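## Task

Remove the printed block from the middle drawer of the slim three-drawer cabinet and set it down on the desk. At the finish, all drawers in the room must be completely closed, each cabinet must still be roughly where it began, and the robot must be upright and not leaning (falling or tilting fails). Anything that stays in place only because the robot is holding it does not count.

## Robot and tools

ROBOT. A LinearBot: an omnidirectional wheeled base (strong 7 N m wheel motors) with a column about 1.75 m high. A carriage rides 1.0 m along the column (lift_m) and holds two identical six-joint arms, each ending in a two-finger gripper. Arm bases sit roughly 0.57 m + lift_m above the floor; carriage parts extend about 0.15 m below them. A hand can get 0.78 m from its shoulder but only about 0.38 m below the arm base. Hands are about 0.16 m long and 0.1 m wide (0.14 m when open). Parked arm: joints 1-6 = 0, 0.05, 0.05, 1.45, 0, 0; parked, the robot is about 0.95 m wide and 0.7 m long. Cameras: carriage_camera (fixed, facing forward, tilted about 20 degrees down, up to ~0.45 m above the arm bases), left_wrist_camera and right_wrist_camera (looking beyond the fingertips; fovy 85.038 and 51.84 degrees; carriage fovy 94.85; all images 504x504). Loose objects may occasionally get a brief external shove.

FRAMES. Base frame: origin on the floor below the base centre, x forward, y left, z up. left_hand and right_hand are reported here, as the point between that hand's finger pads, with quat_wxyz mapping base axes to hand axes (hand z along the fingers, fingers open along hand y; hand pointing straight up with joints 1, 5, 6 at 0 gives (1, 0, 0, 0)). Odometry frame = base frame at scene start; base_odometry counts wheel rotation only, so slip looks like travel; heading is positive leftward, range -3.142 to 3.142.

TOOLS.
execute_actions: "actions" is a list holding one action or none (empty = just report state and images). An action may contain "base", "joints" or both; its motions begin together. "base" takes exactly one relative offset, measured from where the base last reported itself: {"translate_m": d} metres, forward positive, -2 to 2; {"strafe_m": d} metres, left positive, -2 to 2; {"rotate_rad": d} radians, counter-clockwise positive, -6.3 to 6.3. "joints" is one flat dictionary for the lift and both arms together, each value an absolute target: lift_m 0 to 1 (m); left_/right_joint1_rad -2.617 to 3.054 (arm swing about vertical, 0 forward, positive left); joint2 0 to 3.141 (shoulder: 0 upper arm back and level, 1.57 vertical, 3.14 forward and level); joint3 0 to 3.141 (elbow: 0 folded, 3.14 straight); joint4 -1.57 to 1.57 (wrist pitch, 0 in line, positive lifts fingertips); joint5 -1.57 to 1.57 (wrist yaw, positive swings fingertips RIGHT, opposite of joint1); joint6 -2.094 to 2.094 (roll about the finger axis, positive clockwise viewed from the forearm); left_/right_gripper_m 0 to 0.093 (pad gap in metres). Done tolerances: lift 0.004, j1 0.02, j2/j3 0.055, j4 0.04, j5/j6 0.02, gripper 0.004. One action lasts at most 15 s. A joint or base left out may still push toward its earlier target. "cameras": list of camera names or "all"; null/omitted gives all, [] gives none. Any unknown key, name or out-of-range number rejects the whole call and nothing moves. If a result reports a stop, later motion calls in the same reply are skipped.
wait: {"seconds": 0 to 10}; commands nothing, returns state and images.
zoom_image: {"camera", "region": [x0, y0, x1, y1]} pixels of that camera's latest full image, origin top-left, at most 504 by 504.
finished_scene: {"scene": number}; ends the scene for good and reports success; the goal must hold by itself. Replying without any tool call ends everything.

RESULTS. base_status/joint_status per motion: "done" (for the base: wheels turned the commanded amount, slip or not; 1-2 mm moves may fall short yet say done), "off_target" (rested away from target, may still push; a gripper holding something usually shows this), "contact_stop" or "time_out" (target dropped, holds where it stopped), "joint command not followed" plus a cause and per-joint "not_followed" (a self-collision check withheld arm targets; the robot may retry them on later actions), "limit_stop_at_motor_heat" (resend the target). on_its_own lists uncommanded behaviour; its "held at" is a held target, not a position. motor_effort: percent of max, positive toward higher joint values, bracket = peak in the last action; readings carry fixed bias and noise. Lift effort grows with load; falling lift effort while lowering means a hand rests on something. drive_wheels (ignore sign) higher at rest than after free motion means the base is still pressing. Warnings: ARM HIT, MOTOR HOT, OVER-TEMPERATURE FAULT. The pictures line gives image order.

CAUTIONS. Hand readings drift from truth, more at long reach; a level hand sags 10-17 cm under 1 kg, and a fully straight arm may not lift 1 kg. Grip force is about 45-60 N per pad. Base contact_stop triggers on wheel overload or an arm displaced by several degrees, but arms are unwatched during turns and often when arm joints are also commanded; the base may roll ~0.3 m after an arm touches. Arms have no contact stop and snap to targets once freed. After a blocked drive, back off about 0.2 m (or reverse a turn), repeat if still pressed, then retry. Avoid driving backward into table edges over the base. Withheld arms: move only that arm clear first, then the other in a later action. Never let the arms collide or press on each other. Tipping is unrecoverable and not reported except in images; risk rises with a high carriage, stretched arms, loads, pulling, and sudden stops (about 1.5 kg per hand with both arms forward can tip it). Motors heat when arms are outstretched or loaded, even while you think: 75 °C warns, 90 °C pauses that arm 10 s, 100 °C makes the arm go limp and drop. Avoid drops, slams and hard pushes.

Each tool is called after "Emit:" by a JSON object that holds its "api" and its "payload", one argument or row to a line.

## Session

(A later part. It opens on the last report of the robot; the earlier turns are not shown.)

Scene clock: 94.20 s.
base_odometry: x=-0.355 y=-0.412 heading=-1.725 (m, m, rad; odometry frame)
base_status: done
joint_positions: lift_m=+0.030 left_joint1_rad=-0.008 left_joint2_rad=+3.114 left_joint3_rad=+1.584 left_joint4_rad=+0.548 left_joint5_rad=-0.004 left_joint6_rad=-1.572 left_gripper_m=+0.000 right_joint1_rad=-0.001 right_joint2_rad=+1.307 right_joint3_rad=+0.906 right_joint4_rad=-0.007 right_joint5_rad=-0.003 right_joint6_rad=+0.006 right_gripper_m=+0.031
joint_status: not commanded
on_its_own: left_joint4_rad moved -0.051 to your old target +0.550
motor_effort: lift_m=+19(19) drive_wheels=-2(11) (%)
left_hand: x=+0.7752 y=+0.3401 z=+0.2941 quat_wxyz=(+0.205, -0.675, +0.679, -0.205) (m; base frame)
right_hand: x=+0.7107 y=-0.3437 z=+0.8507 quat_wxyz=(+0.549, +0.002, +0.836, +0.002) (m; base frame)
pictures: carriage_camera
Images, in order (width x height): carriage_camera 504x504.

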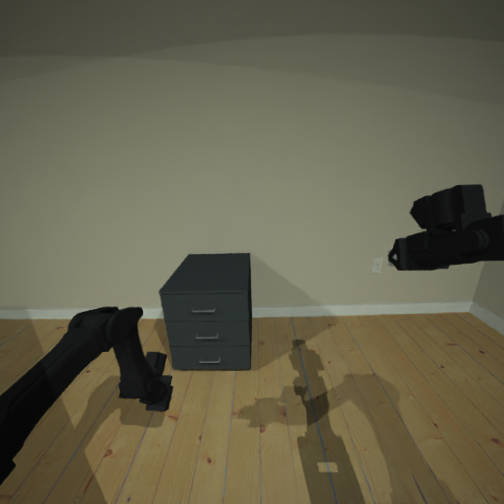

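Emit:
{"api": "execute_actions", "payload": {
  "actions": [
    {"base":{"rotate_rad":1.571},"joints":{"lift_m":0.4,"left_joint2_rad":0.05,"left_joint3_rad":0.05,"left_joint4_rad":1.45,"left_joint6_rad":0,"right_gripper_m":0.0}}
  ],
  "cameras": []
}}

Emit:
{"api": "execute_actions", "payload": {
  "actions": [
    {"base":{"translate_m":1.2},"joints":{"right_gripper_m":0.0}}
  ],
  "cameras": ["carriage_camera"]
}}

Scene clock: 97.67 s.
base_odometry: x=-0.355 y=-0.412 heading=-0.155 (m, m, rad; odometry frame)
base_status: done
joint_positions: lift_m=+0.400 left_joint1_rad=-0.010 left_joint2_rad=+0.062 left_joint3_rad=+0.069 left_joint4_rad=+1.451 left_joint5_rad=-0.003 left_joint6_rad=-0.005 left_gripper_m=+0.001 right_joint1_rad=-0.001 right_joint2_rad=+1.307 right_joint3_rad=+0.906 right_joint4_rad=+0.000 right_joint5_rad=-0.001 right_joint6_rad=+0.006 right_gripper_m=+0.031
joint_status: right_gripper_m off_target (ended at +0.031, target +0.000); the others done
motor_effort: lift_m=+24(31) drive_wheels=+3(10) (%)
left_hand: x=+0.3138 y=+0.3438 z=+1.4255 quat_wxyz=(+0.998, -0.001, +0.057, -0.007) (m; base frame)
right_hand: x=+0.7114 y=-0.3439 z=+1.2217 quat_wxyz=(+0.552, +0.003, +0.834, +0.002) (m; base frame)
pictures: none
No camera images: the call's "cameras" was empty. Leave "cameras" out to get every camera's image.

Scene clock: 102.37 s.
base_odometry: x=+0.831 y=-0.596 heading=-0.154 (m, m, rad; odometry frame)
base_status: done
joint_positions: lift_m=+0.400 left_joint1_rad=-0.010 left_joint2_rad=+0.062 left_joint3_rad=+0.069 left_joint4_rad=+1.451 left_joint5_rad=-0.003 left_joint6_rad=-0.005 left_gripper_m=+0.001 right_joint1_rad=-0.001 right_joint2_rad=+1.307 right_joint3_rad=+0.906 right_joint4_rad=-0.004 right_joint5_rad=-0.001 right_joint6_rad=+0.006 right_gripper_m=+0.031
joint_status: right_gripper_m off_target (ended at +0.031, target +0.000)
motor_effort: lift_m=+24(24) drive_wheels=-5(15) (%)
left_hand: x=+0.3138 y=+0.3438 z=+1.4255 quat_wxyz=(+0.998, -0.001, +0.057, -0.007) (m; base frame)
right_hand: x=+0.7110 y=-0.3439 z=+1.2209 quat_wxyz=(+0.551, +0.003, +0.835, +0.002) (m; base frame)
pictures: carriage_camera
Images, in order (width x height): carriage_camera 504x504.

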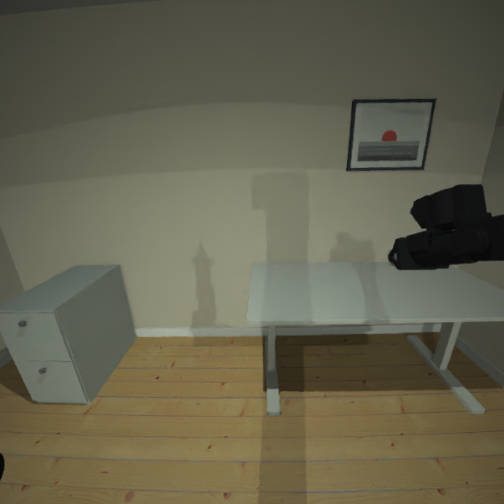

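Emit:
{"api": "execute_actions", "payload": {
  "actions": [
    {"base":{"strafe_m":-0.3},"joints":{"right_gripper_m":0.0,"right_joint2_rad":2.3,"right_joint3_rad":1.4,"right_joint4_rad":-0.67}}
  ],
  "cameras": []
}}

Emit:
{"api": "execute_actions", "payload": {
  "actions": [
    {"base":{"translate_m":0.62},"joints":{"right_gripper_m":0.0}}
  ],
  "cameras": ["carriage_camera","right_wrist_camera"]
}}

Scene clock: 105.23 s.
base_odometry: x=+0.786 y=-0.892 heading=-0.154 (m, m, rad; odometry frame)
base_status: done
joint_positions: lift_m=+0.400 left_joint1_rad=-0.010 left_joint2_rad=+0.062 left_joint3_rad=+0.069 left_joint4_rad=+1.451 left_joint5_rad=-0.003 left_joint6_rad=-0.004 left_gripper_m=+0.001 right_joint1_rad=-0.002 right_joint2_rad=+2.298 right_joint3_rad=+1.383 right_joint4_rad=-0.670 right_joint5_rad=-0.001 right_joint6_rad=+0.006 right_gripper_m=+0.031
joint_status: right_gripper_m off_target (ended at +0.031, target +0.000); the others done
motor_effort: lift_m=+24(24) drive_wheels=-2(8) (%)
left_hand: x=+0.3138 y=+0.3438 z=+1.4255 quat_wxyz=(+0.998, -0.001, +0.057, -0.007) (m; base frame)
right_hand: x=+0.6742 y=-0.3442 z=+0.8970 quat_wxyz=(-0.007, +0.004, +1.000, +0.001) (m; base frame)
pictures: none
No camera images: the call's "cameras" was empty. Leave "cameras" out to get every camera's image.

Scene clock: 108.67 s.
base_odometry: x=+1.398 y=-0.988 heading=-0.154 (m, m, rad; odometry frame)
base_status: done
joint_positions: lift_m=+0.400 left_joint1_rad=-0.010 left_joint2_rad=+0.062 left_joint3_rad=+0.069 left_joint4_rad=+1.451 left_joint5_rad=-0.003 left_joint6_rad=-0.004 left_gripper_m=+0.001 right_joint1_rad=-0.002 right_joint2_rad=+2.298 right_joint3_rad=+1.383 right_joint4_rad=-0.670 right_joint5_rad=-0.001 right_joint6_rad=+0.006 right_gripper_m=+0.031
joint_status: right_gripper_m off_target (ended at +0.031, target +0.000)
motor_effort: lift_m=+24(24) drive_wheels=-4(10) (%)
left_hand: x=+0.3138 y=+0.3438 z=+1.4255 quat_wxyz=(+0.998, -0.001, +0.057, -0.007) (m; base frame)
right_hand: x=+0.6742 y=-0.3442 z=+0.8970 quat_wxyz=(-0.007, +0.004, +1.000, +0.001) (m; base frame)
pictures: carriage_camera, right_wrist_camera
Images, in order (width x height): carriage_camera 504x504, right_wrist_camera 504x504.

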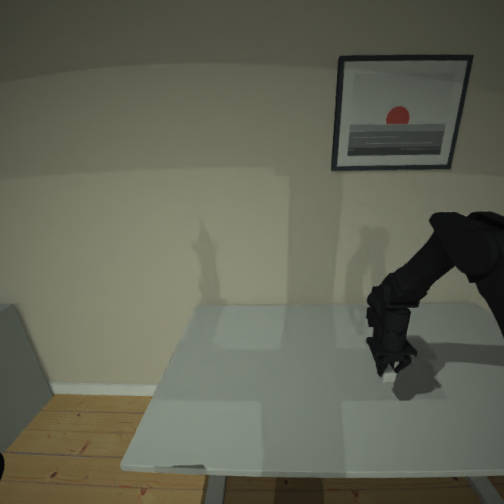

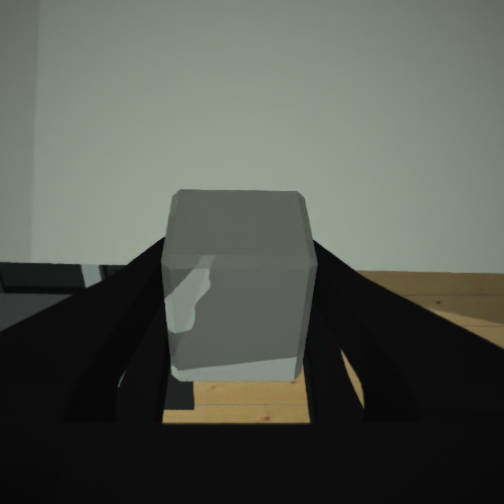

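Emit:
{"api": "execute_actions", "payload": {
  "actions": [
    {"base":{"translate_m":0.1},"joints":{"right_gripper_m":0.0,"lift_m":0.3}}
  ],
  "cameras": ["carriage_camera","right_wrist_camera"]
}}

Scene clock: 110.40 s.
base_odometry: x=+1.497 y=-1.003 heading=-0.155 (m, m, rad; odometry frame)
base_status: done
joint_positions: lift_m=+0.300 left_joint1_rad=-0.010 left_joint2_rad=+0.062 left_joint3_rad=+0.066 left_joint4_rad=+1.451 left_joint5_rad=-0.003 left_joint6_rad=-0.004 left_gripper_m=+0.001 right_joint1_rad=-0.002 right_joint2_rad=+2.300 right_joint3_rad=+1.383 right_joint4_rad=-0.670 right_joint5_rad=-0.001 right_joint6_rad=+0.006 right_gripper_m=+0.031
joint_status: right_gripper_m off_target (ended at +0.031, target +0.000); the others done
motor_effort: lift_m=+19(20) drive_wheels=-4(10) (%)
left_hand: x=+0.3148 y=+0.3437 z=+1.3251 quat_wxyz=(+0.998, -0.001, +0.058, -0.007) (m; base frame)
right_hand: x=+0.6736 y=-0.3442 z=+0.7968 quat_wxyz=(-0.008, +0.004, +1.000, +0.001) (m; base frame)
pictures: carriage_camera, right_wrist_camera
Images, in order (width x height): carriage_camera 504x504, right_wrist_camera 504x504.

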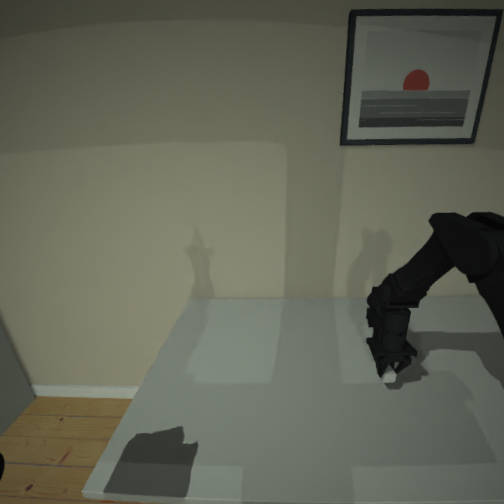

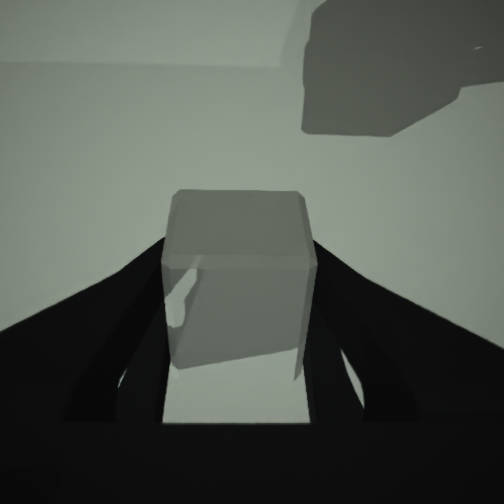

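Shadow nearly meets; lower a bit further.

Emit:
{"api": "execute_actions", "payload": {
  "actions": [
    {"joints":{"right_gripper_m":0.0,"lift_m":0.27}}
  ],
  "cameras": ["carriage_camera","right_wrist_camera"]
}}

Scene clock: 111.10 s.
base_odometry: x=+1.497 y=-1.003 heading=-0.155 (m, m, rad; odometry frame)
base_status: not commanded
joint_positions: lift_m=+0.270 left_joint1_rad=-0.010 left_joint2_rad=+0.062 left_joint3_rad=+0.066 left_joint4_rad=+1.451 left_joint5_rad=-0.003 left_joint6_rad=-0.004 left_gripper_m=+0.001 right_joint1_rad=-0.002 right_joint2_rad=+2.304 right_joint3_rad=+1.384 right_joint4_rad=-0.670 right_joint5_rad=-0.001 right_joint6_rad=+0.006 right_gripper_m=+0.031
joint_status: right_gripper_m off_target (ended at +0.031, target +0.000); the others done
motor_effort: lift_m=+19(18) drive_wheels=+3(4) (%)
left_hand: x=+0.3148 y=+0.3437 z=+1.2951 quat_wxyz=(+0.998, -0.001, +0.058, -0.007) (m; base frame)
right_hand: x=+0.6730 y=-0.3442 z=+0.7655 quat_wxyz=(-0.010, +0.004, +1.000, +0.001) (m; base frame)
pictures: carriage_camera, right_wrist_camera
Images, in order (width x height): carriage_camera 504x504, right_wrist_camera 504x504.

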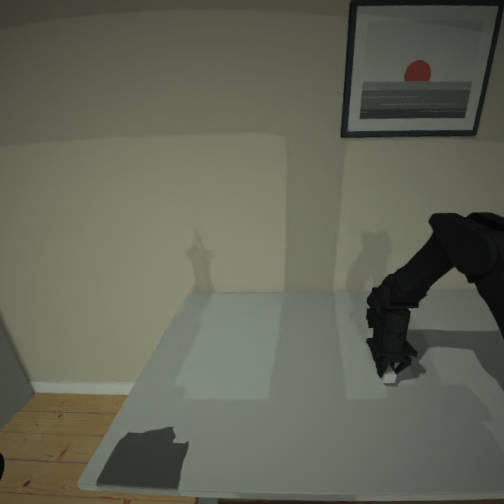

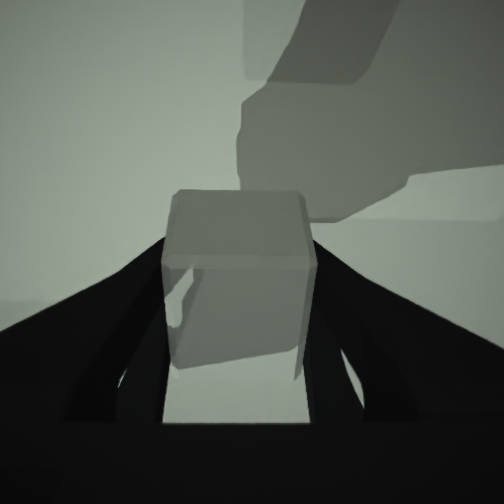

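Emit:
{"api": "execute_actions", "payload": {
  "actions": [
    {"joints":{"right_gripper_m":0.0,"lift_m":0.25}}
  ],
  "cameras": ["right_wrist_camera"]
}}

Scene clock: 111.77 s.
base_odometry: x=+1.497 y=-1.003 heading=-0.155 (m, m, rad; odometry frame)
base_status: not commanded
joint_positions: lift_m=+0.250 left_joint1_rad=-0.010 left_joint2_rad=+0.062 left_joint3_rad=+0.066 left_joint4_rad=+1.451 left_joint5_rad=-0.003 left_joint6_rad=-0.004 left_gripper_m=+0.001 right_joint1_rad=-0.002 right_joint2_rad=+2.305 right_joint3_rad=+1.384 right_joint4_rad=-0.670 right_joint5_rad=-0.001 right_joint6_rad=+0.006 right_gripper_m=+0.031
joint_status: right_gripper_m off_target (ended at +0.031, target +0.000); the others done
motor_effort: lift_m=+20(21) drive_wheels=+3(4) (%)
left_hand: x=+0.3148 y=+0.3437 z=+1.2751 quat_wxyz=(+0.998, -0.001, +0.058, -0.007) (m; base frame)
right_hand: x=+0.6727 y=-0.3442 z=+0.7449 quat_wxyz=(-0.010, +0.004, +1.000, +0.001) (m; base frame)
pictures: right_wrist_camera
Images, in order (width x height): right_wrist_camera 504x504.

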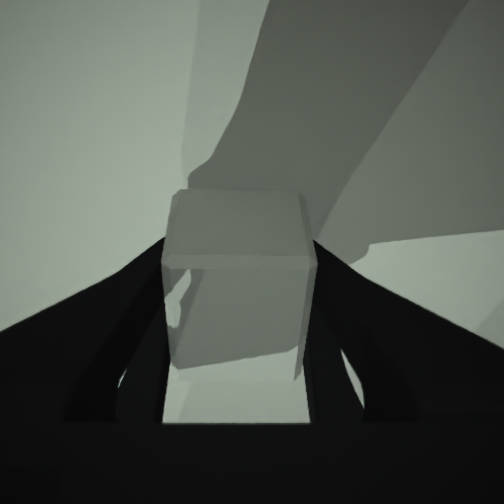

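Emit:
{"api": "execute_actions", "payload": {
  "actions": [
    {"joints":{"right_gripper_m":0.0,"lift_m":0.23}}
  ],
  "cameras": ["right_wrist_camera"]
}}

Scene clock: 112.40 s.
base_odometry: x=+1.497 y=-1.003 heading=-0.155 (m, m, rad; odometry frame)
base_status: not commanded
joint_positions: lift_m=+0.231 left_joint1_rad=-0.010 left_joint2_rad=+0.062 left_joint3_rad=+0.066 left_joint4_rad=+1.451 left_joint5_rad=-0.003 left_joint6_rad=-0.004 left_gripper_m=+0.001 right_joint1_rad=-0.002 right_joint2_rad=+2.274 right_joint3_rad=+1.399 right_joint4_rad=-0.702 right_joint5_rad=+0.000 right_joint6_rad=+0.006 right_gripper_m=+0.031
joint_status: right_gripper_m off_target (ended at +0.031, target +0.000); the others done
motor_effort: lift_m=+17(17) drive_wheels=+3(3) (%)
left_hand: x=+0.3148 y=+0.3437 z=+1.2554 quat_wxyz=(+0.998, -0.001, +0.058, -0.007) (m; base frame)
right_hand: x=+0.6772 y=-0.3443 z=+0.7398 quat_wxyz=(-0.003, +0.004, +1.000, +0.000) (m; base frame)
pictures: right_wrist_camera
Images, in order (width x height): right_wrist_camera 504x504.

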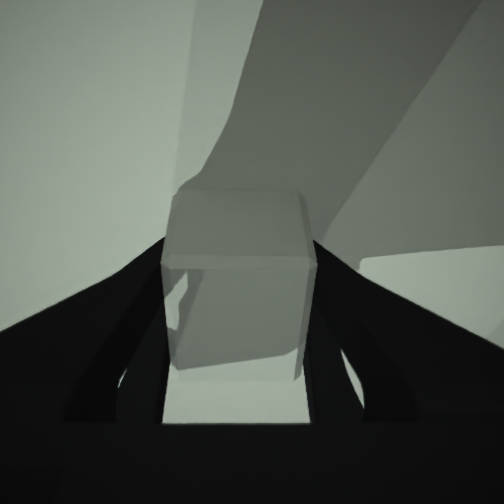

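Touched down. Release and lift.

Emit:
{"api": "execute_actions", "payload": {
  "actions": [
    {"joints":{"right_gripper_m":0.08,"lift_m":0.245}}
  ],
  "cameras": []
}}

Emit:
{"api": "execute_actions", "payload": {
  "actions": [
    {"joints":{"lift_m":0.4}}
  ],
  "cameras": []
}}

Emit:
{"api": "execute_actions", "payload": {
  "actions": [
    {"base":{"translate_m":-0.5}}
  ],
  "cameras": ["carriage_camera"]
}}

Scene clock: 113.30 s.
base_odometry: x=+1.497 y=-1.003 heading=-0.155 (m, m, rad; odometry frame)
base_status: not commanded
joint_positions: lift_m=+0.245 left_joint1_rad=-0.010 left_joint2_rad=+0.062 left_joint3_rad=+0.066 left_joint4_rad=+1.451 left_joint5_rad=-0.003 left_joint6_rad=-0.004 left_gripper_m=+0.001 right_joint1_rad=-0.002 right_joint2_rad=+2.290 right_joint3_rad=+1.399 right_joint4_rad=-0.678 right_joint5_rad=+0.000 right_joint6_rad=+0.006 right_gripper_m=+0.080
joint_status: all done
motor_effort: lift_m=+25(29) drive_wheels=+3(4) (%)
left_hand: x=+0.3148 y=+0.3437 z=+1.2695 quat_wxyz=(+0.998, -0.001, +0.058, -0.007) (m; base frame)
right_hand: x=+0.6800 y=-0.3443 z=+0.7479 quat_wxyz=(+0.001, +0.004, +1.000, +0.000) (m; base frame)
pictures: none
No camera images: the call's "cameras" was empty. Leave "cameras" out to get every camera's image.

Scene clock: 114.47 s.
base_odometry: x=+1.497 y=-1.003 heading=-0.155 (m, m, rad; odometry frame)
base_status: not commanded
joint_positions: lift_m=+0.400 left_joint1_rad=-0.010 left_joint2_rad=+0.062 left_joint3_rad=+0.066 left_joint4_rad=+1.451 left_joint5_rad=-0.003 left_joint6_rad=-0.004 left_gripper_m=+0.001 right_joint1_rad=-0.002 right_joint2_rad=+2.298 right_joint3_rad=+1.399 right_joint4_rad=-0.671 right_joint5_rad=+0.000 right_joint6_rad=+0.006 right_gripper_m=+0.080
joint_status: all done
motor_effort: lift_m=+25(30) drive_wheels=+3(3) (%)
left_hand: x=+0.3148 y=+0.3437 z=+1.4245 quat_wxyz=(+0.998, -0.001, +0.058, -0.007) (m; base frame)
right_hand: x=+0.6801 y=-0.3443 z=+0.8998 quat_wxyz=(+0.000, +0.004, +1.000, +0.000) (m; base frame)
pictures: none
No camera images: the call's "cameras" was empty. Leave "cameras" out to get every camera's image.

Scene clock: 117.57 s.
base_odometry: x=+1.003 y=-0.926 heading=-0.155 (m, m, rad; odometry frame)
base_status: done
joint_positions: lift_m=+0.400 left_joint1_rad=-0.010 left_joint2_rad=+0.062 left_joint3_rad=+0.066 left_joint4_rad=+1.451 left_joint5_rad=-0.003 left_joint6_rad=-0.004 left_gripper_m=+0.001 right_joint1_rad=-0.002 right_joint2_rad=+2.298 right_joint3_rad=+1.399 right_joint4_rad=-0.670 right_joint5_rad=+0.000 right_joint6_rad=+0.006 right_gripper_m=+0.080
joint_status: not commanded
motor_effort: lift_m=+25(25) drive_wheels=-1(13) (%)
left_hand: x=+0.3148 y=+0.3437 z=+1.4245 quat_wxyz=(+0.998, -0.001, +0.058, -0.007) (m; base frame)
right_hand: x=+0.6803 y=-0.3443 z=+0.8998 quat_wxyz=(+0.001, +0.004, +1.000, +0.000) (m; base frame)
pictures: carriage_camera
Images, in order (width x height): carriage_camera 504x504.

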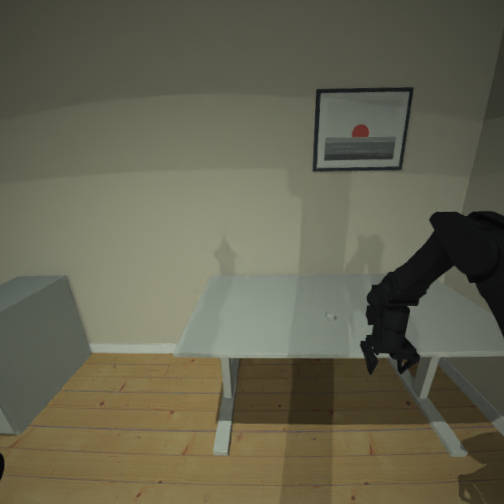

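Emit:
{"api": "execute_actions", "payload": {
  "actions": [
    {"base":{"rotate_rad":2.1},"joints":{"right_joint2_rad":0.05,"right_joint3_rad":0.05,"right_joint4_rad":1.45}}
  ],
  "cameras": ["carriage_camera"]
}}

Scene clock: 121.23 s.
base_odometry: x=+1.003 y=-0.926 heading=+1.945 (m, m, rad; odometry frame)
base_status: done
joint_positions: lift_m=+0.400 left_joint1_rad=-0.010 left_joint2_rad=+0.062 left_joint3_rad=+0.066 left_joint4_rad=+1.451 left_joint5_rad=-0.003 left_joint6_rad=-0.004 left_gripper_m=+0.001 right_joint1_rad=-0.002 right_joint2_rad=+0.067 right_joint3_rad=+0.068 right_joint4_rad=+1.449 right_joint5_rad=+0.000 right_joint6_rad=+0.006 right_gripper_m=+0.080
joint_status: all done
motor_effort: lift_m=+25(25) drive_wheels=+3(10) (%)
left_hand: x=+0.3148 y=+0.3437 z=+1.4245 quat_wxyz=(+0.998, -0.001, +0.058, -0.007) (m; base frame)
right_hand: x=+0.3162 y=-0.3435 z=+1.4250 quat_wxyz=(+0.998, +0.000, +0.061, +0.002) (m; base frame)
pictures: carriage_camera
Images, in order (width x height): carriage_camera 504x504.

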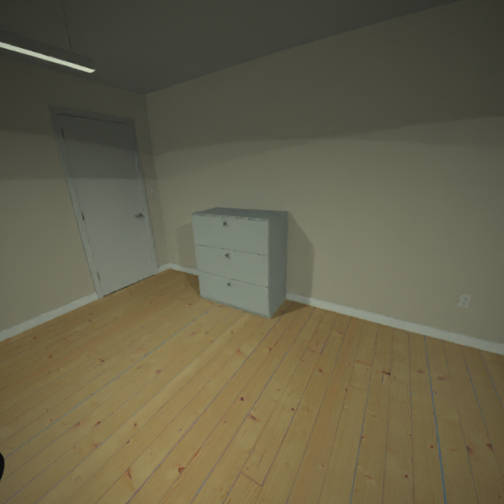

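Emit:
{"api": "finished_scene", "payload": {
  "scene": 1
}}

The scene is finished: the task was done.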